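# Retrieve carton from behind shelf bottles, set on desk

## Task

Reach past the row of bottles on the shelving unit, take out the carton standing behind them, and set it down on the desk. It only counts if the carton rests on the desk by itself, not held there by the robot. Every bottle must still stand upright on its shelf at the end, and the robot must not tip over or be left leaning.

## Robot and tools

Robot: a Hello Robot Stretch 3. It has a two-wheel differential base (0.33 m long, 0.34 m wide), a lift on a vertical mast, and one telescoping arm that sticks out to the robot's RIGHT. There is a wrist with yaw, pitch and roll, and a two-finger gripper. The arm only reaches sideways, so to move the gripper forward or back you drive the base. The base cannot move sideways.

Frames: the base frame has its origin on the floor midway between the drive wheels. x points forward, y left, z up. Turning on the spot pivots about that point, which is 0.05 m behind the front edge. The odometry frame is the base frame as it stood at the scene start. hand_pose is reported in the base frame, at the point where the closed fingertips meet.

execute_actions takes {"actions": [...]}, a list run in order. An empty list just returns the current state and images. Each action is {"robot": ..., "steps": n, "until": ...}. steps is 1 to 450 control steps at 30 per second; {"steps": n} alone waits. If any action is invalid or out of range, the whole call is rejected and nothing runs. Every normal result ends with one image each from head_camera, nav_camera and wrist_camera.

"robot" can hold "base", "joints" and "contact_limits". Each command starts at once and keeps running across later actions and while you think.
- base: exactly one key per command. translate_m is a straight-line offset in metres from where the base is when the command starts; positive is forward and |value| is at most 1. rotate_rad is an on-the-spot turn offset in radians; positive is left (counter-clockwise) and |value| is at most 3.2.
- joints: absolute targets by name. Joints you leave out keep their current goal. lift_m is 0 to 1.1 m of arm height. arm_m is 0 to 0.52 m of extension. wrist_yaw_rad is -1.345 to 4.42: 0 points along the arm, positive swings toward the front, and 3.0 is folded over the base. wrist_pitch_rad is -1.57 to 0.451; 0 is level and negative tips the fingers down. wrist_roll_rad is -2.911 to 2.911. gripper_m is -0.089 to 0.179; the real fingertip gap is smaller than this by 0.007 when nearly shut and 0.025 when wide open. head_pan_rad is -3.953 to 1.73; 0 looks forward and -1.57 looks along the arm. head_tilt_rad is -1.53 to 0.419; negative looks down.
- contact_limits: {"arm_m": e} with e from 1 to 100 % motor effort. The arm halts with contact_stop when its effort reaches e, or -e while retracting. The limit lasts until the next arm command.
- A list of up to 8 commands in place of one runs them one after another. You can add {"pause_s": s} entries, s at most 15. {"stop": true} brakes everything and empties the queue.
- A new command overrides goals right away and discards the rest of an older queue.

until ends an action early. To wait for everything to settle, use {"robot": {"status": "ended"}}. You can also compare fields, e.g. {"lift_m": [">", 0.3]} or {"base_status": ["!=", "moving"]}. {"any": {"status": "ended"}} fires when the first motion ends. Readings are compared to 3 decimals, and base amounts to 4.

Speed: the base runs fast (0.30 m/s, 1.9 rad/s) only when the arm is stowed: lift_m < 0.30, arm_m < 0.03 and wrist_yaw_rad > 2.54. Otherwise it is capped at 0.10 m/s and 0.63 rad/s. When stowed with the wrist folded, the robot sweeps a 0.28 m radius while turning; an unfolded gripper reaches further out.

Safe wrist moves: fold or unfold the wrist only with lift_m between 0.32 and 0.95, wrist_pitch_rad -0.4 and roll near 0. Once folded, the lift may drop to 0.25. If yaw is below -0.4, keep pitch at -0.5 or lower.

Gripper: to grasp, command a value below the object's width; lower values squeeze harder. To release, command at least 0.02 more than the value where the fingers made contact. Neither the reading nor "done" proves that you are holding anything, so check the wrist camera or effort. If you squeeze too hard, the stall guard weakens the grip, and you need to send a new value.

Results: base_status shows progress, e.g. (translate_m +0.12 of +0.30). You also get joint_goals, joint_status, measured_speeds, motor_effort (% with peak in brackets, fairly noisy), and refusals/queue/queue_left. Status words: moving, done, off_target (stuck short of the goal and still pushing), contact_stop (the arm or lift hit something and is now slack), time_out, stopped, not_commanded and torque_fault (a wrist servo is off for 10 s and limp; wait with steps). Lines starting refused:, dropped: or replaced: explain problems, counting actions and commands from 0. robot.on_its_own shows goals the robot changed itself, slack or off joints, loaded motors, and base tilt. base_odometry only counts wheel turns, and heading runs from -3.142 to 3.142. base_tilt is in degrees, with forward and right positive. lidar_m gives 12 distances in 30° sectors, starting straight ahead and going counter-clockwise, measured 0.17 m above the floor. wrist_depth_mm and head_depth_mm are 7x7 grids of median depths.

zoom_image: {"camera": one of head_camera, nav_camera, wrist_camera, "region": [x0,y0,x1,y1]} in pixels from the top-left corner, at most 504x504. It gives a sharper view of the latest image.

Call it only after every motion has ended and the carton rests on the desk on its own.

Avoid: knocking bottles over while you reach behind them. Approach at a height that clears them, and extend gently with a low arm contact limit. Avoid dropping or slamming the carton and hard pushes. Don't make pushes with the gripper higher than about 0.45 m, and never push a second time after a contact_stop; both risk tipping the robot. Don't drive while the gripper is snagged. If base_tilt shows a lean, undo the last move in small steps, pull the gripper free, and if still tilted lower lift_m to about 0.2. A loose object may occasionally get nudged by something outside the robot's control.

Each tool is called as a command line: name --argument value for each argument, lists and objects as JSON in quotes; but a table of rows of numbers goes row by row, as --pt "numbers of a row", without its own name.

## Session

execute_actions --actions '[]'

Scene clock: 0.00 s.
robot.base_odometry: x=+0.000 y=+0.000 heading=+0.000 (m, m, rad; robot's odometry frame)
robot.turned_by_wheels: +0.000 (rad since the last result)
robot.turned_by_imu: +0.000 (rad since the last result)
robot.base_tilt: forward=+1.5 right=-0.6 (deg)
robot.lidar_m: 1.50 2.02 1.94 1.94 2.43 1.90 1.87 2.00 2.00 2.08 2.09 1.55
robot.head_depth_mm: 1745 1769 1764 1767 1781 1771 1618 / 1795 1783 1785 1799 1793 1804 1631 / 1789 1804 1806 1807 1815 1817 1646 / 1824 1808 1811 1825 1823 1846 1849 / 1832 1838 1839 1855 1852 1861 1876 / 1856 1864 1861 1867 1878 1884 1893 / 1858 1883 1881 1886 1900 1902 1919
robot.base_status: not_commanded
robot.joint_positions: lift_m=+0.319 arm_m=-0.001 wrist_yaw_rad=+2.997 wrist_pitch_rad=-0.463 wrist_roll_rad=+0.017 gripper_m=+0.037 head_pan_rad=+0.001 head_tilt_rad=+0.016
robot.joint_goals: lift_m=+0.319 arm_m=-0.001 wrist_yaw_rad=+2.997 wrist_pitch_rad=-0.463 wrist_roll_rad=+0.017 gripper_m=+0.037 head_pan_rad=+0.001 head_tilt_rad=+0.016
robot.joint_status: lift_m=not_commanded arm_m=not_commanded wrist_yaw_rad=not_commanded wrist_pitch_rad=not_commanded wrist_roll_rad=not_commanded gripper_m=not_commanded head_pan_rad=not_commanded head_tilt_rad=not_commanded
robot.measured_speeds: translate_m=+0.000 rotate_rad=+0.000 lift_m=+0.000 arm_m=+0.000 wrist_yaw_rad=+0.000 wrist_pitch_rad=+0.000 wrist_roll_rad=+0.000 head_pan_rad=+0.000 head_tilt_rad=+0.000
robot: refusals=0 queue=idle queue_left=0
robot.motor_effort: left_wheel=+0 right_wheel=+1 lift_m=+31 arm_m=-1 wrist_yaw_rad=+0 wrist_pitch_rad=+8 wrist_roll_rad=+0 gripper_m=+0 head_pan_rad=+0 head_tilt_rad=+2 (%)
robot.hand_pose: x=+0.0103 y=+0.0726 z=+0.3212 quat_wxyz=(+0.213, +0.704, +0.110, +0.669) (m; robot's base frame)
robot.wrist_depth_mm: - - - - - - - / - - - - - - - / 870 868 915 912 964 995 994 / 702 699 740 747 760 760 790 / 578 589 - 603 635 619 642 / 503 520 - 528 520 536 536 / 449 - - 453 453 465 469
pictures: head_camera (sideways: a quarter turn clockwise sets it upright), nav_camera (sideways: a quarter turn counterclockwise sets it upright), wrist_camera
Images, in order (width x height): head_camera 896x504, nav_camera 672x504, wrist_camera 644x364.

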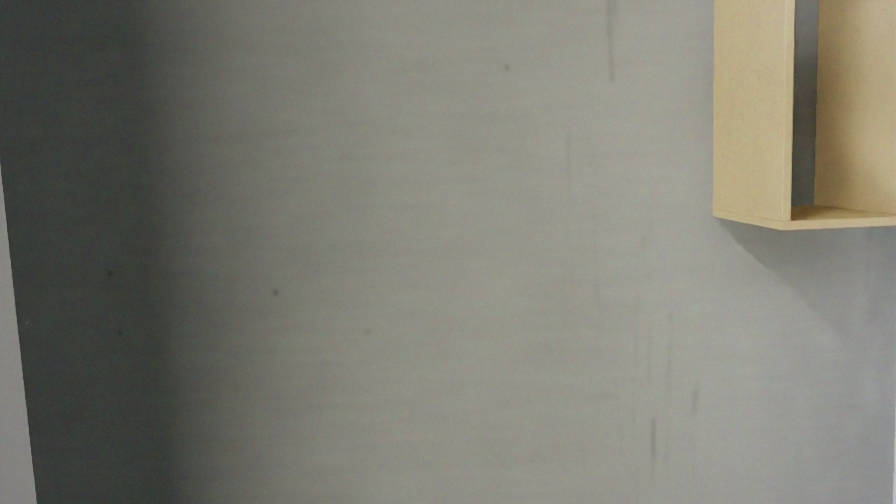

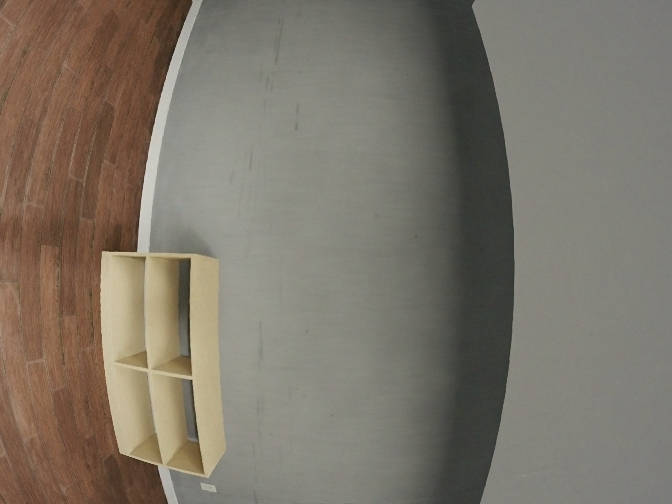

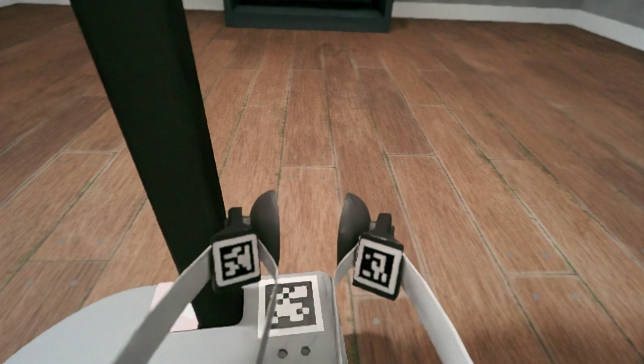

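execute_actions --actions '[{"robot": {"joints": {"head_pan_rad": 1.5, "head_tilt_rad": -0.3}}, "steps": 200, "until": {"robot": {"status": "ended"}}}]'

Scene clock: 3.07 s.
robot.base_odometry: x=+0.000 y=+0.000 heading=+0.000 (m, m, rad; robot's odometry frame)
robot.turned_by_wheels: +0.000 (rad since the last result)
robot.turned_by_imu: +0.000 (rad since the last result)
robot.base_tilt: forward=+1.6 right=-0.7 (deg)
robot.lidar_m: 1.50 2.02 1.94 1.93 2.44 1.91 1.87 2.00 2.00 2.08 2.08 1.55
robot.head_depth_mm: 1996 2131 2244 2411 2451 1897 1520 / 1981 2065 2032 1982 2190 1912 1531 / 2019 2128 2204 2116 2438 1911 1547 / 2017 2125 2232 1987 2470 1936 1544 / 2029 2121 2224 2220 2355 1946 1539 / 1944 1875 2020 2197 2447 1954 1556 / 2041 2162 2277 2408 2505 1988 1569
robot.base_status: not_commanded
robot.joint_positions: lift_m=+0.319 arm_m=-0.001 wrist_yaw_rad=+2.997 wrist_pitch_rad=-0.463 wrist_roll_rad=+0.017 gripper_m=+0.037 head_pan_rad=+1.493 head_tilt_rad=-0.296
robot.joint_goals: lift_m=+0.319 arm_m=-0.001 wrist_yaw_rad=+2.997 wrist_pitch_rad=-0.463 wrist_roll_rad=+0.017 gripper_m=+0.037 head_pan_rad=+1.500 head_tilt_rad=-0.300
robot.joint_status: lift_m=not_commanded arm_m=not_commanded wrist_yaw_rad=not_commanded wrist_pitch_rad=not_commanded wrist_roll_rad=not_commanded gripper_m=not_commanded head_pan_rad=done head_tilt_rad=done
robot.measured_speeds: translate_m=+0.000 rotate_rad=+0.000 lift_m=+0.000 arm_m=+0.000 wrist_yaw_rad=+0.000 wrist_pitch_rad=+0.000 wrist_roll_rad=+0.000 head_pan_rad=+0.000 head_tilt_rad=+0.000
robot: refusals=0 queue=done queue_left=0
robot.motor_effort: left_wheel=+0(1) right_wheel=+0(1) lift_m=+30(31) arm_m=-1(1) wrist_yaw_rad=+0(0) wrist_pitch_rad=+8(8) wrist_roll_rad=-1(0) gripper_m=+0(0) head_pan_rad=+2(28) head_tilt_rad=-3(25) (%)
robot.hand_pose: x=+0.0103 y=+0.0726 z=+0.3212 quat_wxyz=(+0.213, +0.704, +0.110, +0.669) (m; robot's base frame)
robot.wrist_depth_mm: - - - - - - - / - - - - - - - / 868 857 913 951 951 991 - / 688 691 734 734 746 767 800 / 592 586 - 618 626 622 637 / 501 521 - 540 526 531 533 / 451 - - 446 454 460 470
pictures: head_camera (sideways: a quarter turn clockwise sets it upright), nav_camera (sideways: a quarter turn counterclockwise sets it upright), wrist_camera
Images, in order (width x height): head_camera 896x504, nav_camera 672x504, wrist_camera 644x364.

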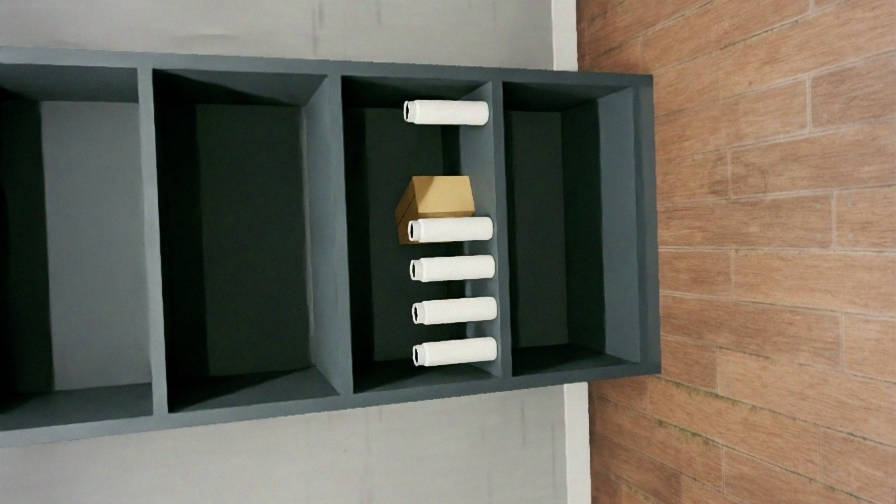

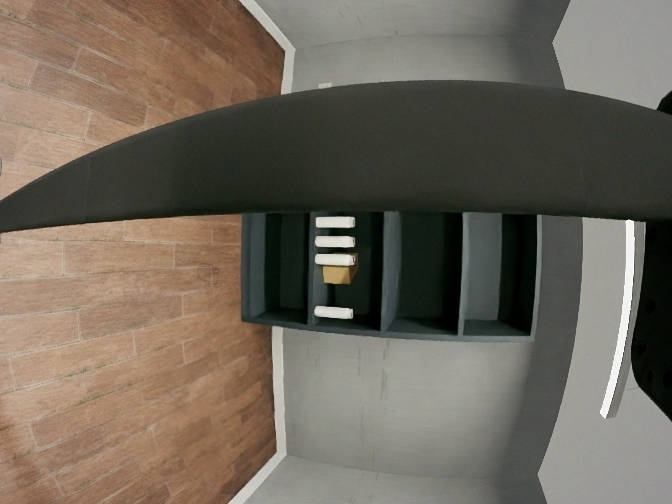

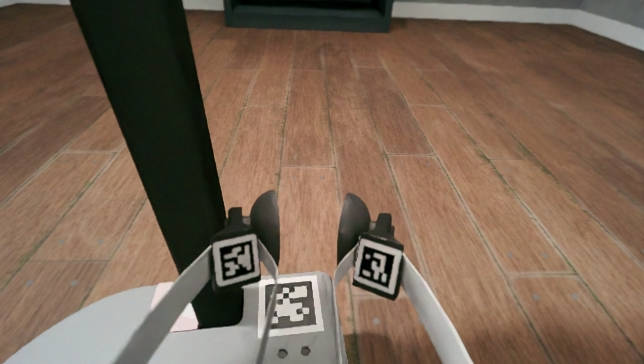

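zoom_image --camera "head_camera" --region '[320, 60, 540, 400]'

execute_actions --actions '[{"robot": {"joints": {"head_pan_rad": -1.8, "head_tilt_rad": -0.3}}, "steps": 200, "until": {"robot": {"status": "ended"}}}]'

Region (320, 60, 540, 400) of head_camera's 896x504 image, scaled by 1.482, with more detail than that image has; it fills the left 326 columns of this view, and the rest is white.

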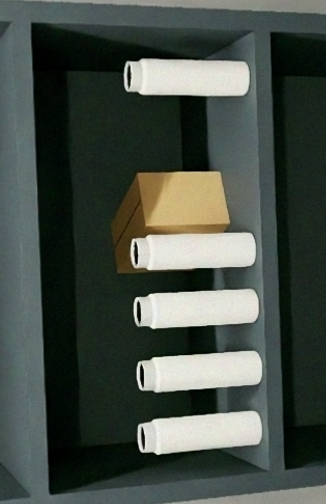

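Scene clock: 11.37 s.
robot.base_odometry: x=+0.000 y=+0.000 heading=+0.000 (m, m, rad; robot's odometry frame)
robot.turned_by_wheels: +0.000 (rad since the last result)
robot.turned_by_imu: +0.001 (rad since the last result)
robot.base_tilt: forward=+1.5 right=-0.6 (deg)
robot.lidar_m: 1.50 2.02 1.94 1.93 2.44 1.90 1.87 2.00 1.99 2.08 2.08 1.55
robot.head_depth_mm: 2166 2301 2431 2570 2500 1906 1515 / 2151 2252 2363 2492 2551 1904 1525 / 2117 2217 2361 2076 2363 1930 1544 / 2091 2192 2337 2121 2548 1939 1550 / 2064 2173 2291 1983 2504 1945 1551 / 2025 2164 2263 2011 2501 1982 1563 / 2009 2142 2236 2047 2450 1993 1566
robot.base_status: not_commanded
robot.joint_positions: lift_m=+0.319 arm_m=-0.001 wrist_yaw_rad=+2.997 wrist_pitch_rad=-0.463 wrist_roll_rad=+0.017 gripper_m=+0.037 head_pan_rad=-1.793 head_tilt_rad=-0.296
robot.joint_goals: lift_m=+0.319 arm_m=-0.001 wrist_yaw_rad=+2.997 wrist_pitch_rad=-0.463 wrist_roll_rad=+0.017 gripper_m=+0.037 head_pan_rad=-1.800 head_tilt_rad=-0.300
robot.joint_status: lift_m=not_commanded arm_m=not_commanded wrist_yaw_rad=not_commanded wrist_pitch_rad=not_commanded wrist_roll_rad=not_commanded gripper_m=not_commanded head_pan_rad=done head_tilt_rad=done
robot.measured_speeds: translate_m=+0.000 rotate_rad=+0.000 lift_m=+0.000 arm_m=+0.000 wrist_yaw_rad=+0.000 wrist_pitch_rad=+0.000 wrist_roll_rad=+0.000 head_pan_rad=+0.000 head_tilt_rad=+0.000
robot: refusals=0 queue=done queue_left=0
robot.motor_effort: left_wheel=+0(1) right_wheel=+1(0) lift_m=+30(31) arm_m=-1(1) wrist_yaw_rad=+0(0) wrist_pitch_rad=+8(8) wrist_roll_rad=+0(0) gripper_m=+0(1) head_pan_rad=-3(29) head_tilt_rad=-2(0) (%)
robot.hand_pose: x=+0.0103 y=+0.0726 z=+0.3212 quat_wxyz=(+0.213, +0.704, +0.110, +0.669) (m; robot's base frame)
robot.wrist_depth_mm: - - - - - - - / - - - - - - - / 873 844 909 938 962 977 - / 693 712 740 733 763 758 788 / 574 590 - 605 620 625 647 / 489 524 - 537 525 530 535 / 446 - - 450 457 464 475
pictures: head_camera (sideways: a quarter turn clockwise sets it upright), nav_camera (sideways: a quarter turn counterclockwise sets it upright), wrist_camera
Images, in order (width x height): head_camera 896x504, nav_camera 672x504, wrist_camera 644x364.

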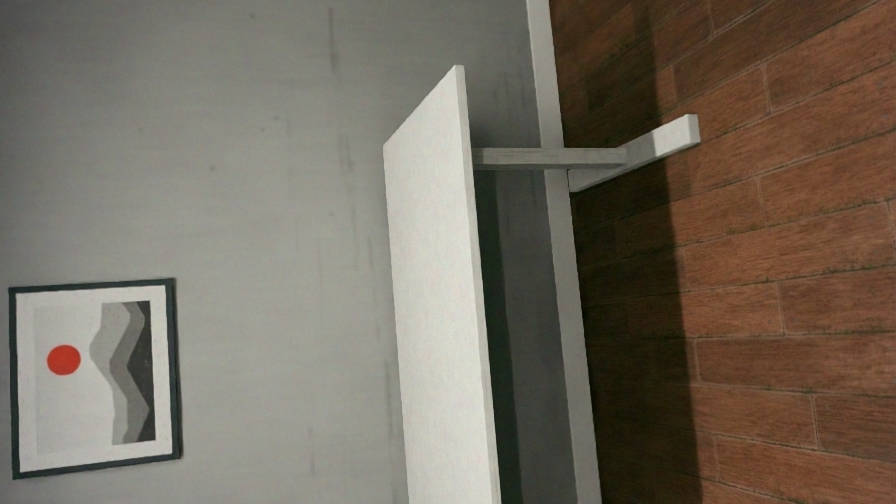

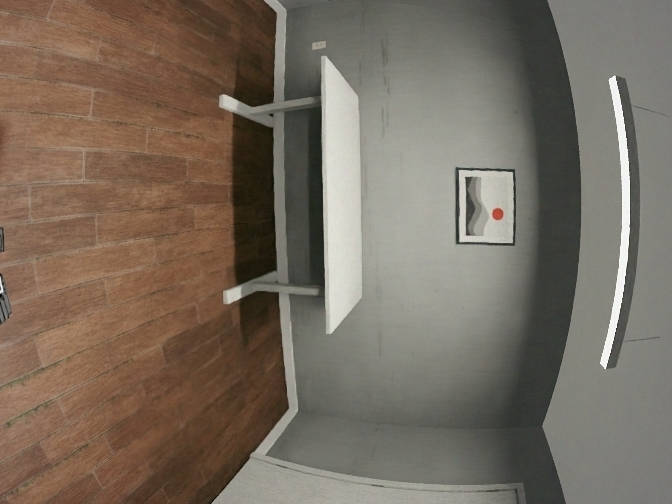

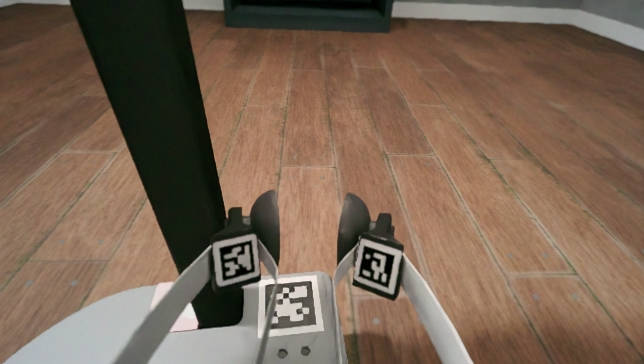

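execute_actions --actions '[{"robot": [{"joints": {"lift_m": 0.28, "head_pan_rad": -1.57, "head_tilt_rad": -0.7}}, {"base": {"rotate_rad": 1.363}}, {"base": {"translate_m": 1.0}}, {"base": {"translate_m": 0.35}}, {"base": {"rotate_rad": 1.68}}], "steps": 450, "until": {"robot": {"status": "ended"}}}]'

Scene clock: 45.33 s.
robot.base_odometry: x=+0.279 y=+1.321 heading=+3.043 (m, m, rad; robot's odometry frame)
robot.turned_by_wheels: +3.043 (rad since the last result)
robot.turned_by_imu: +3.036 (rad since the last result)
robot.base_tilt: forward=+1.6 right=-0.7 (deg)
robot.lidar_m: 2.02 2.10 2.87 3.32 2.27 1.80 1.74 1.43 0.61 0.99 0.79 0.78
robot.head_depth_mm: 827 735 594 836 866 1060 1167 / 852 741 597 1119 888 1244 1168 / 847 750 604 1121 936 1258 1168 / 847 759 609 923 940 1261 1181 / 841 769 592 938 882 1260 1177 / 845 775 595 1150 884 1280 1186 / 840 785 599 1159 849 1248 1179
robot.base_status: done (rotate_rad +1.6799 of +1.6800)
robot.joint_positions: lift_m=+0.280 arm_m=-0.001 wrist_yaw_rad=+2.997 wrist_pitch_rad=-0.464 wrist_roll_rad=+0.017 gripper_m=+0.037 head_pan_rad=-1.577 head_tilt_rad=-0.692
robot.joint_goals: lift_m=+0.280 arm_m=-0.001 wrist_yaw_rad=+2.997 wrist_pitch_rad=-0.464 wrist_roll_rad=+0.017 gripper_m=+0.037 head_pan_rad=-1.570 head_tilt_rad=-0.700
robot.joint_status: lift_m=done arm_m=not_commanded wrist_yaw_rad=not_commanded wrist_pitch_rad=not_commanded wrist_roll_rad=not_commanded gripper_m=not_commanded head_pan_rad=done head_tilt_rad=done
robot.measured_speeds: translate_m=+0.000 rotate_rad=+0.000 lift_m=+0.000 arm_m=+0.000 wrist_yaw_rad=+0.000 wrist_pitch_rad=+0.000 wrist_roll_rad=+0.000 head_pan_rad=+0.000 head_tilt_rad=+0.000
robot: refusals=0 queue=done queue_left=0
robot.motor_effort: left_wheel=-1(9) right_wheel=+2(10) lift_m=+23(32) arm_m=-1(1) wrist_yaw_rad=+0(0) wrist_pitch_rad=+8(9) wrist_roll_rad=+0(0) gripper_m=+0(0) head_pan_rad=+2(16) head_tilt_rad=-3(28) (%)
robot.hand_pose: x=+0.0103 y=+0.0725 z=+0.2827 quat_wxyz=(+0.213, +0.704, +0.111, +0.669) (m; robot's base frame)
robot.wrist_depth_mm: - - - - - - - / - - - - - - - / 760 788 826 854 876 896 926 / 628 637 682 673 678 689 723 / 528 538 - 560 563 567 578 / 468 - - - 480 480 490 / - - - - 412 421 422
pictures: head_camera (sideways: a quarter turn clockwise sets it upright), nav_camera (sideways: a quarter turn counterclockwise sets it upright), wrist_camera
Images, in order (width x height): head_camera 896x504, nav_camera 672x504, wrist_camera 644x364.

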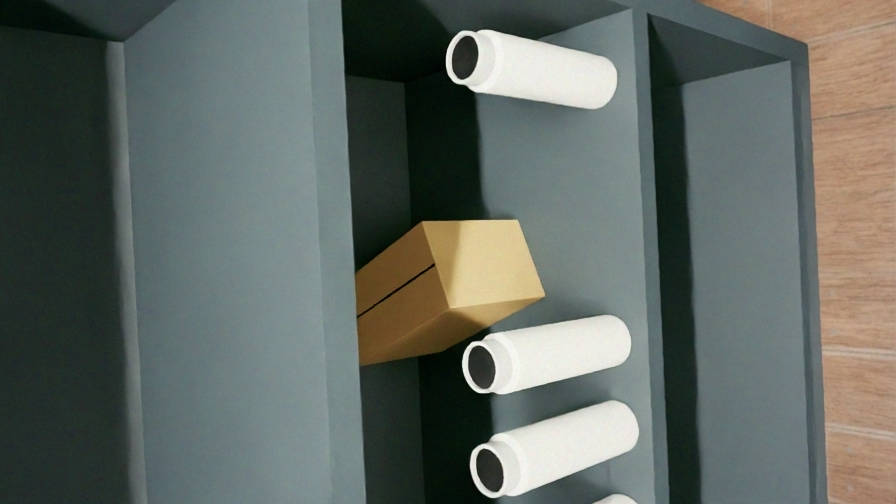

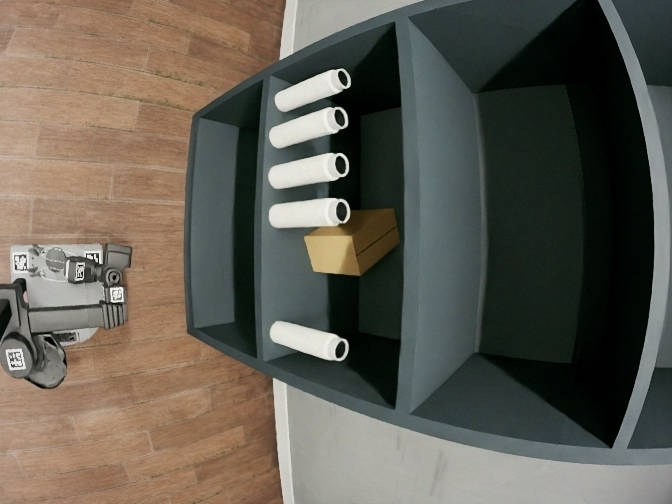

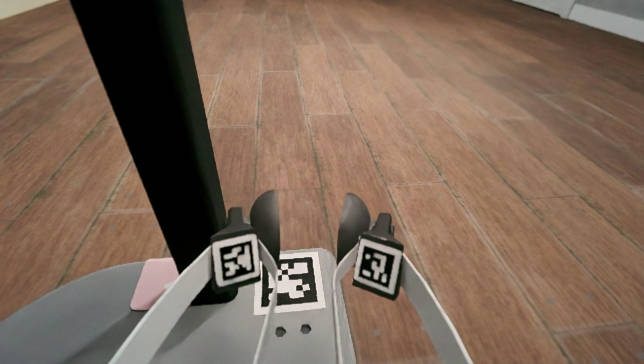

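execute_actions --actions '[{"robot": {"joints": {"lift_m": 0.55, "wrist_pitch_rad": -0.4, "wrist_roll_rad": 0.0, "head_tilt_rad": -0.85}}, "steps": 100, "until": {"robot": {"lift_m": [">", 0.335]}}}, {"robot": {"joints": {"wrist_yaw_rad": 0.43}}, "steps": 200, "until": {"robot": {"wrist_yaw_rad": ["<", 1.2]}}}, {"robot": {"joints": {"wrist_pitch_rad": 0.0, "gripper_m": 0.179}}, "steps": 300, "until": {"robot": {"status": "ended"}}}]'

Scene clock: 118.90 s.
robot.base_odometry: x=+0.279 y=+1.321 heading=+3.043 (m, m, rad; robot's odometry frame)
robot.turned_by_wheels: +0.000 (rad since the last result)
robot.turned_by_imu: +0.001 (rad since the last result)
robot.base_tilt: forward=+1.5 right=-0.8 (deg)
robot.lidar_m: 2.02 2.10 2.87 3.35 2.26 1.80 1.74 1.43 0.61 0.99 0.79 0.77
robot.head_depth_mm: 680 568 857 880 1044 1242 1163 / 683 571 1128 903 1301 1244 - / 690 561 1124 963 1302 1243 - / 698 563 917 966 1301 1259 1115 / 703 566 926 918 1309 1255 1143 / 710 571 1126 892 1319 1251 1148 / 721 573 1125 803 1319 1253 1157
robot.base_status: done (rotate_rad +1.6799 of +1.6800)
robot.joint_positions: lift_m=+0.550 arm_m=-0.001 wrist_yaw_rad=+0.433 wrist_pitch_rad=-0.021 wrist_roll_rad=+0.004 gripper_m=+0.179 head_pan_rad=-1.577 head_tilt_rad=-0.839
robot.joint_goals: lift_m=+0.550 arm_m=-0.001 wrist_yaw_rad=+0.430 wrist_pitch_rad=+0.000 wrist_roll_rad=+0.000 gripper_m=+0.179 head_pan_rad=-1.570 head_tilt_rad=-0.850
robot.joint_status: lift_m=done arm_m=not_commanded wrist_yaw_rad=done wrist_pitch_rad=done wrist_roll_rad=done gripper_m=done head_pan_rad=done head_tilt_rad=done
robot.measured_speeds: translate_m=+0.000 rotate_rad=+0.000 lift_m=+0.000 arm_m=+0.000 wrist_yaw_rad=+0.000 wrist_pitch_rad=+0.000 wrist_roll_rad=+0.000 head_pan_rad=+0.000 head_tilt_rad=+0.000
robot: refusals=0 queue=done queue_left=0
robot.motor_effort: left_wheel=-1(2) right_wheel=+3(2) lift_m=+37(37) arm_m=-1(1) wrist_yaw_rad=-4(4) wrist_pitch_rad=+13(14) wrist_roll_rad=-3(3) gripper_m=+0(100) head_pan_rad=+2(2) head_tilt_rad=-5(17) (%)
robot.hand_pose: x=+0.0858 y=-0.3757 z=+0.6589 quat_wxyz=(+0.691, +0.160, -0.690, +0.144) (m; robot's base frame)
robot.wrist_depth_mm: - 545 767 785 701 629 573 / - 521 692 809 700 638 579 / - 514 430 380 446 638 596 / - 534 445 396 457 644 621 / - 497 451 411 473 476 573 / - 655 802 383 365 378 394 / 973 667 881 919 802 301 294
pictures: head_camera (sideways: a quarter turn clockwise sets it upright), nav_camera (sideways: a quarter turn counterclockwise sets it upright), wrist_camera
Images, in order (width x height): head_camera 896x504, nav_camera 672x504, wrist_camera 644x364.

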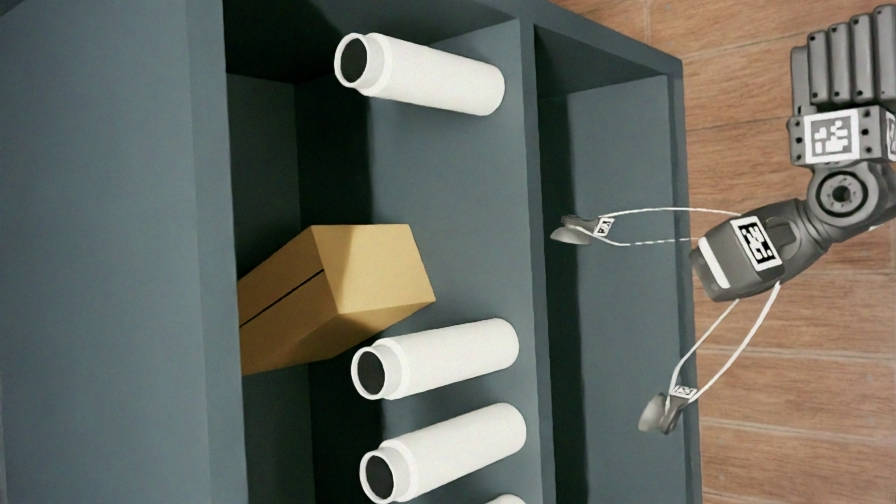

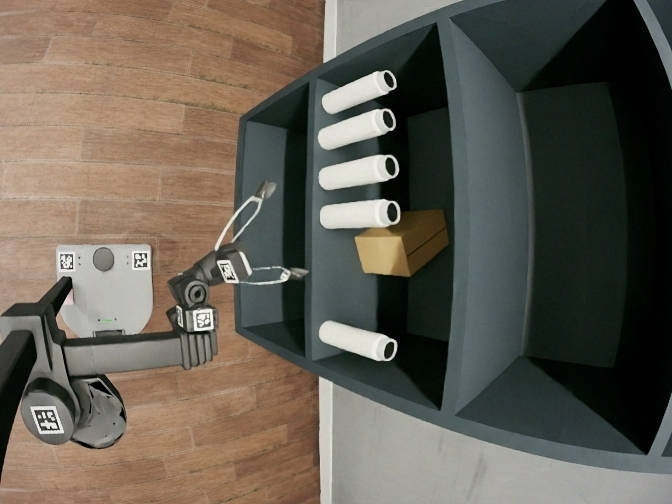

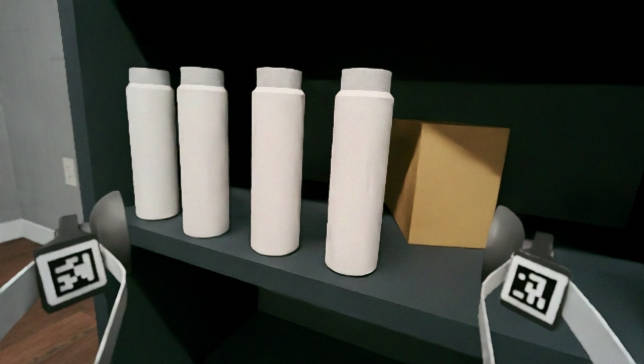

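execute_actions --actions '[{"robot": {"base": {"translate_m": -0.13}, "joints": {"lift_m": 0.61, "wrist_pitch_rad": -0.25, "wrist_yaw_rad": 0.44, "gripper_m": 0.08, "arm_m": 0.10}}, "steps": 300, "until": {"robot": {"status": "ended"}}}]'

Scene clock: 169.33 s.
robot.base_odometry: x=+0.408 y=+1.308 heading=+3.043 (m, m, rad; robot's odometry frame)
robot.turned_by_wheels: +0.000 (rad since the last result)
robot.turned_by_imu: +0.000 (rad since the last result)
robot.base_tilt: forward=+1.6 right=-0.6 (deg)
robot.lidar_m: 2.15 2.24 3.02 3.33 1.72 1.67 1.61 1.43 0.56 0.59 0.97 0.87
robot.head_depth_mm: 488 543 1180 1503 1416 1274 - / 634 571 735 840 1031 - 1130 / 690 560 1111 835 1287 - 1135 / 698 561 1118 970 901 1236 1139 / 705 567 1112 978 1307 1253 1141 / 710 570 903 956 1319 1249 1147 / 720 574 1111 820 1320 1255 1151
robot.base_status: done (translate_m -0.1300 of -0.1300)
robot.joint_positions: lift_m=+0.610 arm_m=+0.100 wrist_yaw_rad=+0.438 wrist_pitch_rad=-0.265 wrist_roll_rad=+0.004 gripper_m=+0.080 head_pan_rad=-1.577 head_tilt_rad=-0.839
robot.joint_goals: lift_m=+0.610 arm_m=+0.100 wrist_yaw_rad=+0.440 wrist_pitch_rad=-0.250 wrist_roll_rad=+0.000 gripper_m=+0.080 head_pan_rad=-1.570 head_tilt_rad=-0.850
robot.joint_status: lift_m=done arm_m=done wrist_yaw_rad=done wrist_pitch_rad=done wrist_roll_rad=done gripper_m=done head_pan_rad=done head_tilt_rad=done
robot.measured_speeds: translate_m=+0.000 rotate_rad=+0.000 lift_m=+0.000 arm_m=+0.000 wrist_yaw_rad=+0.000 wrist_pitch_rad=+0.000 wrist_roll_rad=+0.000 head_pan_rad=+0.000 head_tilt_rad=+0.000
robot: refusals=0 queue=done queue_left=0
robot.motor_effort: left_wheel=-2(7) right_wheel=+3(2) lift_m=+37(38) arm_m=+6(7) wrist_yaw_rad=+2(3) wrist_pitch_rad=+10(13) wrist_roll_rad=-3(3) gripper_m=+0(97) head_pan_rad=+2(3) head_tilt_rad=-5(5) (%)
robot.hand_pose: x=+0.0808 y=-0.4628 z=+0.6580 quat_wxyz=(+0.704, +0.244, -0.665, +0.060) (m; robot's base frame)
robot.wrist_depth_mm: 359 319 285 658 585 522 478 / 387 338 299 397 596 550 182 / 435 377 321 429 626 586 184 / 471 407 350 452 497 541 188 / 629 420 373 380 412 381 200 / 701 781 846 314 300 257 220 / 795 766 793 750 275 250 260
pictures: head_camera (sideways: a quarter turn clockwise sets it upright), nav_camera (sideways: a quarter turn counterclockwise sets it upright), wrist_camera
Images, in order (width x height): head_camera 896x504, nav_camera 672x504, wrist_camera 644x364.

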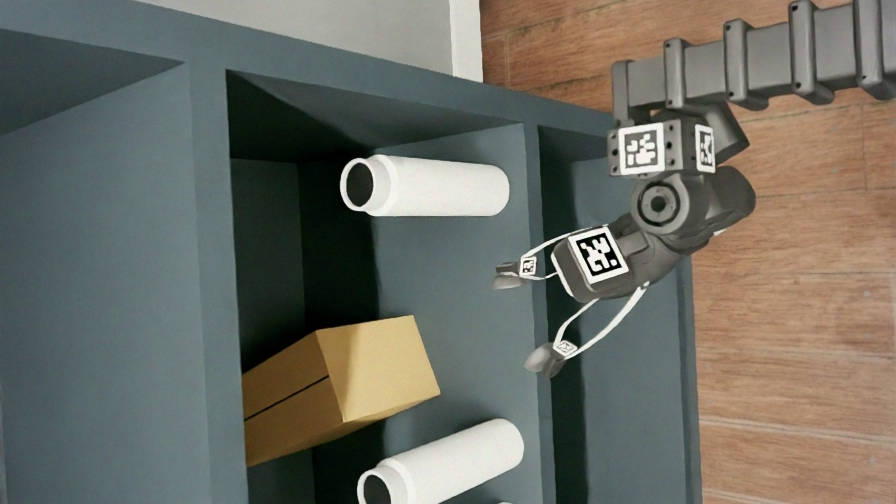

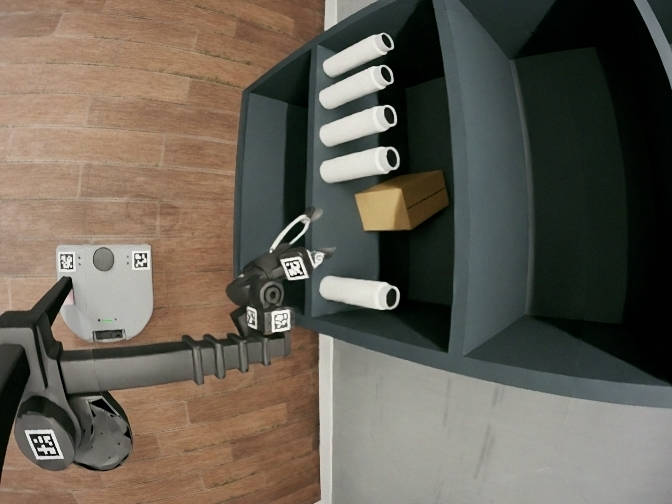

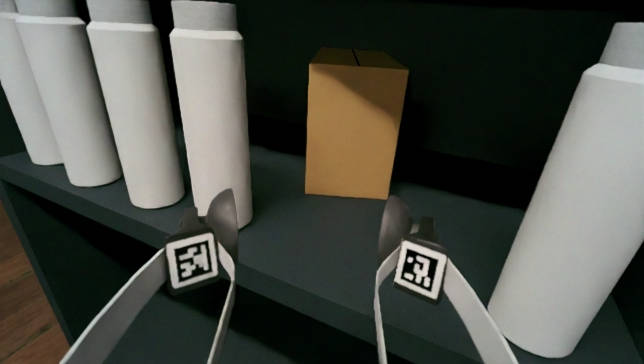

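execute_actions --actions '[{"robot": [{"joints": {"arm_m": 0.22}}, {"base": {"translate_m": 0.045}, "joints": {"arm_m": 0.31}}], "steps": 300, "until": {"robot": {"status": "ended"}}}]'

Scene clock: 187.83 s.
robot.base_odometry: x=+0.363 y=+1.313 heading=+3.043 (m, m, rad; robot's odometry frame)
robot.turned_by_wheels: +0.000 (rad since the last result)
robot.turned_by_imu: +0.001 (rad since the last result)
robot.base_tilt: forward=+1.5 right=-0.7 (deg)
robot.lidar_m: 2.11 2.19 2.98 3.35 2.27 1.72 1.65 1.43 0.57 0.76 0.91 0.84
robot.head_depth_mm: 600 565 671 853 1425 1274 - / 686 571 880 847 - 1247 1128 / 691 560 1124 - 1307 1249 1134 / 697 562 1116 - 1309 1252 1136 / 703 567 911 952 1323 1252 1146 / 710 570 944 917 1323 1251 1145 / 717 572 1133 879 1331 1249 1147
robot.base_status: done (translate_m +0.0450 of +0.0450)
robot.joint_positions: lift_m=+0.610 arm_m=+0.310 wrist_yaw_rad=+0.438 wrist_pitch_rad=-0.265 wrist_roll_rad=+0.004 gripper_m=+0.080 head_pan_rad=-1.577 head_tilt_rad=-0.839
robot.joint_goals: lift_m=+0.610 arm_m=+0.310 wrist_yaw_rad=+0.440 wrist_pitch_rad=-0.250 wrist_roll_rad=+0.000 gripper_m=+0.080 head_pan_rad=-1.570 head_tilt_rad=-0.850
robot.joint_status: lift_m=done arm_m=done wrist_yaw_rad=done wrist_pitch_rad=done wrist_roll_rad=done gripper_m=done head_pan_rad=done head_tilt_rad=done
robot.measured_speeds: translate_m=+0.000 rotate_rad=+0.000 lift_m=+0.000 arm_m=+0.000 wrist_yaw_rad=+0.000 wrist_pitch_rad=+0.000 wrist_roll_rad=+0.000 head_pan_rad=+0.000 head_tilt_rad=+0.000
robot: refusals=0 queue=done queue_left=0
robot.motor_effort: left_wheel=-2(3) right_wheel=+3(6) lift_m=+37(37) arm_m=+6(5) wrist_yaw_rad=+1(2) wrist_pitch_rad=+9(9) wrist_roll_rad=-3(3) gripper_m=+0(0) head_pan_rad=+2(2) head_tilt_rad=-5(5) (%)
robot.hand_pose: x=+0.0808 y=-0.6728 z=+0.6580 quat_wxyz=(+0.704, +0.244, -0.665, +0.060) (m; robot's base frame)
robot.wrist_depth_mm: 509 593 512 440 397 352 323 / 515 617 537 282 406 377 333 / 559 623 204 196 421 399 353 / 451 471 223 212 450 423 375 / 164 364 238 231 391 400 385 / 164 289 270 257 288 321 322 / 163 247 252 254 261 267 267
pictures: head_camera (sideways: a quarter turn clockwise sets it upright), nav_camera (sideways: a quarter turn counterclockwise sets it upright), wrist_camera
Images, in order (width x height): head_camera 896x504, nav_camera 672x504, wrist_camera 644x364.

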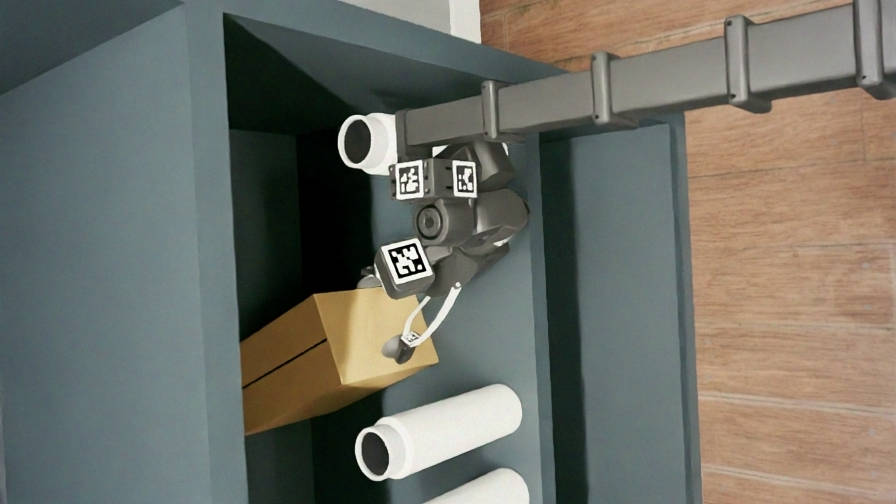

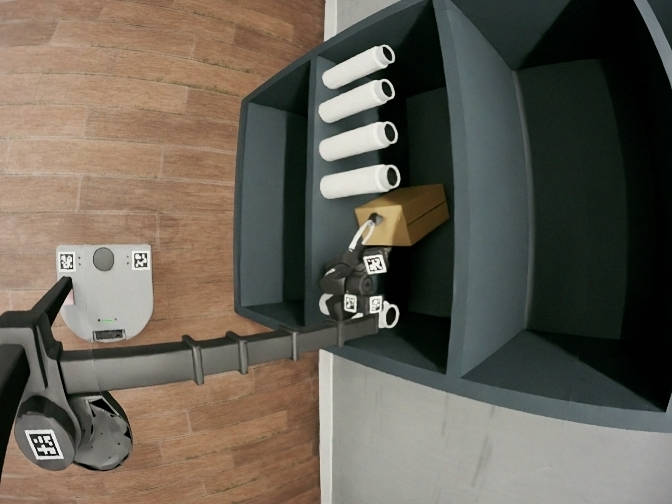

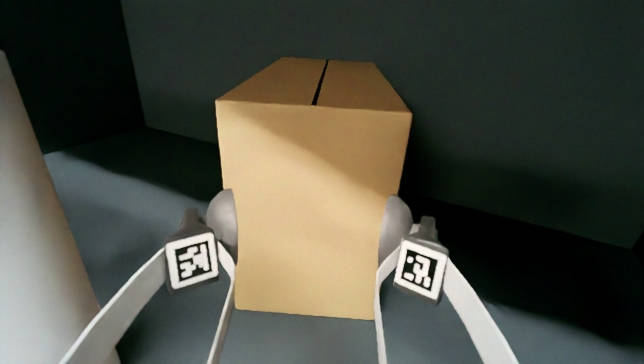

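execute_actions --actions '[{"robot": {"joints": {"lift_m": 0.64, "wrist_pitch_rad": -0.39, "gripper_m": 0.17, "arm_m": 0.325}, "base": {"translate_m": 0.007}}, "steps": 300, "until": {"robot": {"status": "ended"}}}]'

Scene clock: 212.03 s.
robot.base_odometry: x=+0.356 y=+1.313 heading=+3.043 (m, m, rad; robot's odometry frame)
robot.turned_by_wheels: +0.000 (rad since the last result)
robot.turned_by_imu: +0.001 (rad since the last result)
robot.base_tilt: forward=+1.5 right=-0.6 (deg)
robot.lidar_m: 2.10 2.17 2.97 3.36 2.26 1.72 1.66 1.43 0.58 0.79 0.90 0.83
robot.head_depth_mm: 612 566 671 799 1417 1276 - / 685 572 912 863 1294 1240 1130 / 693 560 1136 - 1299 1249 1137 / 696 561 1136 - 1304 1246 1137 / 703 566 904 952 1303 1258 1144 / 712 571 956 868 1317 1249 1143 / 718 572 1131 899 1327 1254 1154
robot.base_status: done (translate_m +0.0070 of +0.0070)
robot.joint_positions: lift_m=+0.640 arm_m=+0.325 wrist_yaw_rad=+0.438 wrist_pitch_rad=-0.403 wrist_roll_rad=+0.004 gripper_m=+0.170 head_pan_rad=-1.577 head_tilt_rad=-0.839
robot.joint_goals: lift_m=+0.640 arm_m=+0.325 wrist_yaw_rad=+0.440 wrist_pitch_rad=-0.390 wrist_roll_rad=+0.000 gripper_m=+0.170 head_pan_rad=-1.570 head_tilt_rad=-0.850
robot.joint_status: lift_m=done arm_m=done wrist_yaw_rad=done wrist_pitch_rad=done wrist_roll_rad=done gripper_m=done head_pan_rad=done head_tilt_rad=done
robot.measured_speeds: translate_m=+0.000 rotate_rad=+0.000 lift_m=+0.000 arm_m=+0.000 wrist_yaw_rad=+0.000 wrist_pitch_rad=+0.000 wrist_roll_rad=+0.000 head_pan_rad=+0.000 head_tilt_rad=+0.000
robot: refusals=0 queue=done queue_left=0
robot.motor_effort: left_wheel=-2(3) right_wheel=+3(6) lift_m=+37(39) arm_m=+6(7) wrist_yaw_rad=+2(1) wrist_pitch_rad=+8(9) wrist_roll_rad=-3(3) gripper_m=+0(100) head_pan_rad=+1(3) head_tilt_rad=-6(6) (%)
robot.hand_pose: x=+0.0745 y=-0.6744 z=+0.6557 quat_wxyz=(+0.706, +0.289, -0.646, +0.012) (m; robot's base frame)
robot.wrist_depth_mm: 498 574 498 358 380 342 310 / 521 619 215 204 387 369 330 / 502 521 196 190 195 394 356 / 394 402 224 210 403 421 375 / 154 334 311 238 341 375 367 / - 274 277 269 293 - 309 / 170 237 246 248 253 260 264
pictures: head_camera (sideways: a quarter turn clockwise sets it upright), nav_camera (sideways: a quarter turn counterclockwise sets it upright), wrist_camera
Images, in order (width x height): head_camera 896x504, nav_camera 672x504, wrist_camera 644x364.

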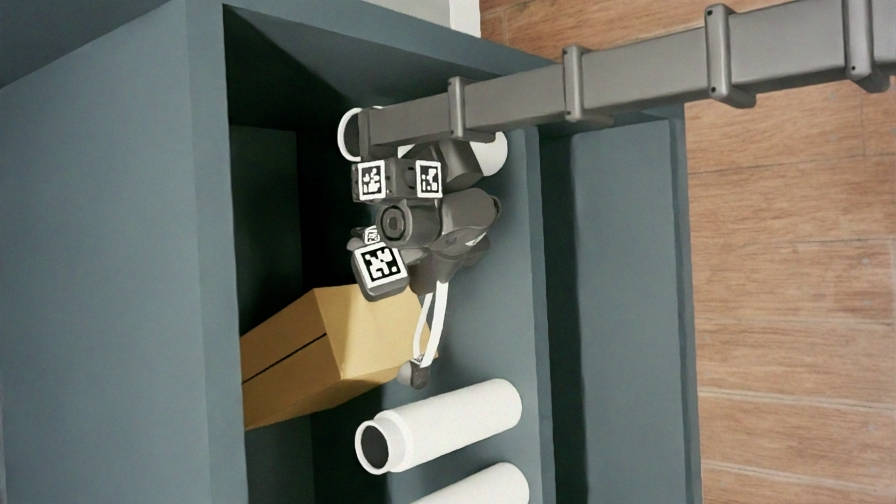

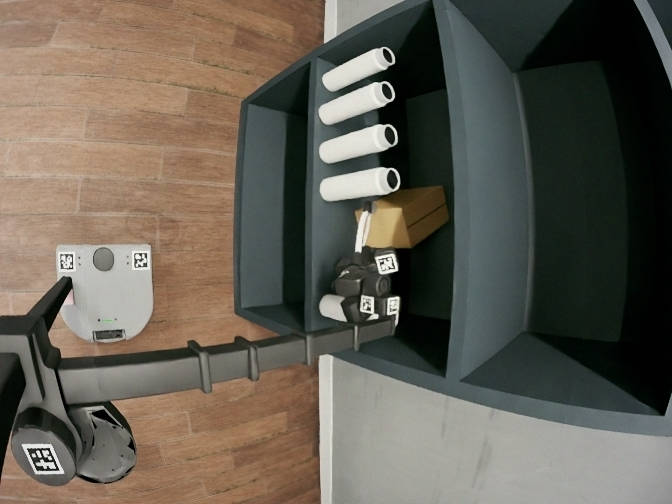

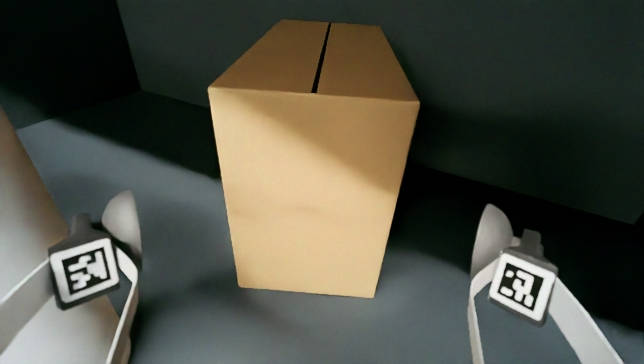

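execute_actions --actions '[{"robot": [{"joints": {"arm_m": 0.356}, "base": {"translate_m": 0.012}}, {"joints": {"arm_m": 0.387}, "base": {"translate_m": 0.012}}], "steps": 300, "until": {"robot": {"status": "ended"}}}]'

Scene clock: 223.70 s.
robot.base_odometry: x=+0.332 y=+1.316 heading=+3.043 (m, m, rad; robot's odometry frame)
robot.turned_by_wheels: +0.000 (rad since the last result)
robot.turned_by_imu: +0.001 (rad since the last result)
robot.base_tilt: forward=+1.5 right=-0.7 (deg)
robot.lidar_m: 2.08 2.16 2.95 3.33 2.27 1.75 1.68 1.43 0.59 0.88 0.86 0.81
robot.head_depth_mm: 650 568 738 815 1393 1288 - / 684 572 990 942 1308 1241 1133 / 689 561 1150 926 1299 1243 1136 / 696 563 1145 947 1303 1250 1139 / 704 565 898 958 1312 1259 1144 / 710 570 973 839 1316 1251 1147 / 717 572 1130 858 1326 1253 1150
robot.base_status: done (translate_m +0.0120 of +0.0120)
robot.joint_positions: lift_m=+0.640 arm_m=+0.387 wrist_yaw_rad=+0.438 wrist_pitch_rad=-0.404 wrist_roll_rad=+0.004 gripper_m=+0.170 head_pan_rad=-1.577 head_tilt_rad=-0.839
robot.joint_goals: lift_m=+0.640 arm_m=+0.387 wrist_yaw_rad=+0.440 wrist_pitch_rad=-0.390 wrist_roll_rad=+0.000 gripper_m=+0.170 head_pan_rad=-1.570 head_tilt_rad=-0.850
robot.joint_status: lift_m=done arm_m=done wrist_yaw_rad=done wrist_pitch_rad=done wrist_roll_rad=done gripper_m=done head_pan_rad=done head_tilt_rad=done
robot.measured_speeds: translate_m=+0.000 rotate_rad=+0.000 lift_m=+0.000 arm_m=+0.000 wrist_yaw_rad=+0.000 wrist_pitch_rad=+0.000 wrist_roll_rad=+0.000 head_pan_rad=+0.000 head_tilt_rad=+0.000
robot: refusals=0 queue=done queue_left=0
robot.motor_effort: left_wheel=-2(3) right_wheel=+2(7) lift_m=+37(37) arm_m=+6(6) wrist_yaw_rad=+1(1) wrist_pitch_rad=+8(8) wrist_roll_rad=-3(3) gripper_m=+0(1) head_pan_rad=+1(3) head_tilt_rad=-5(4) (%)
robot.hand_pose: x=+0.0745 y=-0.7364 z=+0.6556 quat_wxyz=(+0.706, +0.289, -0.646, +0.011) (m; robot's base frame)
robot.wrist_depth_mm: 483 498 427 353 324 294 264 / 504 568 209 201 335 316 282 / 481 511 135 141 152 335 302 / 396 387 132 129 127 362 327 / 335 321 149 145 147 368 342 / - 276 173 167 278 - 307 / 237 244 206 196 246 257 262
pictures: head_camera (sideways: a quarter turn clockwise sets it upright), nav_camera (sideways: a quarter turn counterclockwise sets it upright), wrist_camera
Images, in order (width x height): head_camera 896x504, nav_camera 672x504, wrist_camera 644x364.

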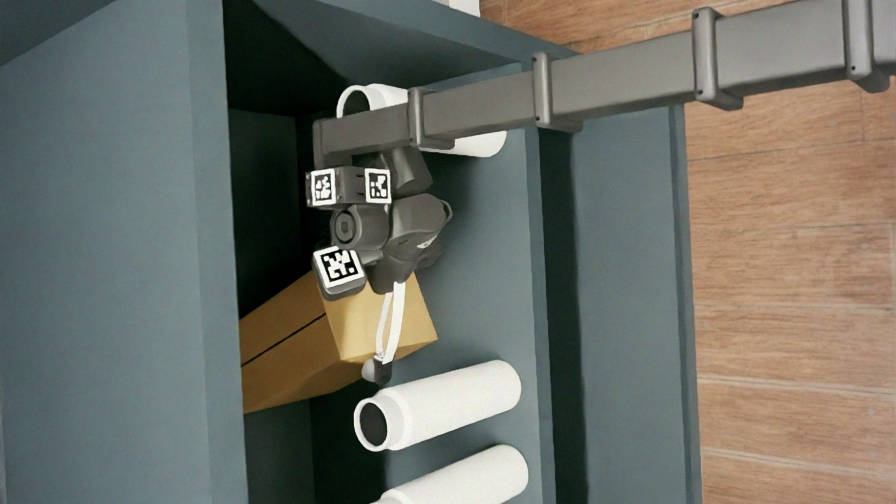

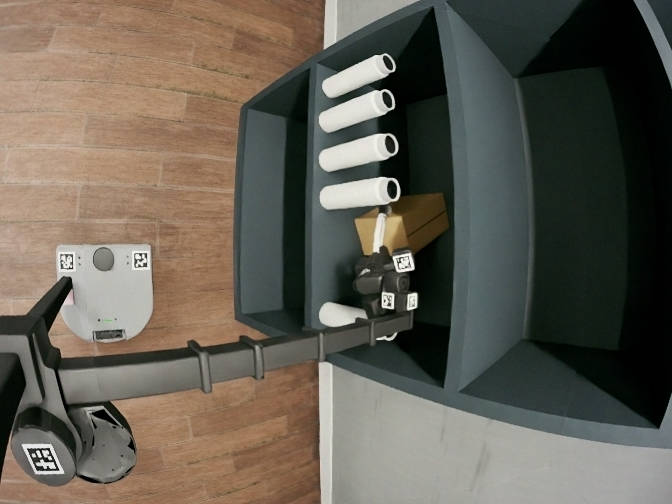

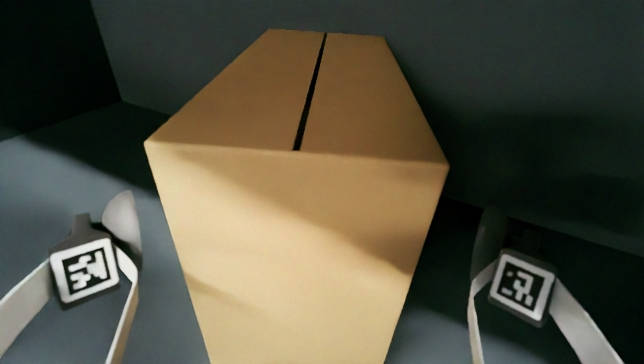

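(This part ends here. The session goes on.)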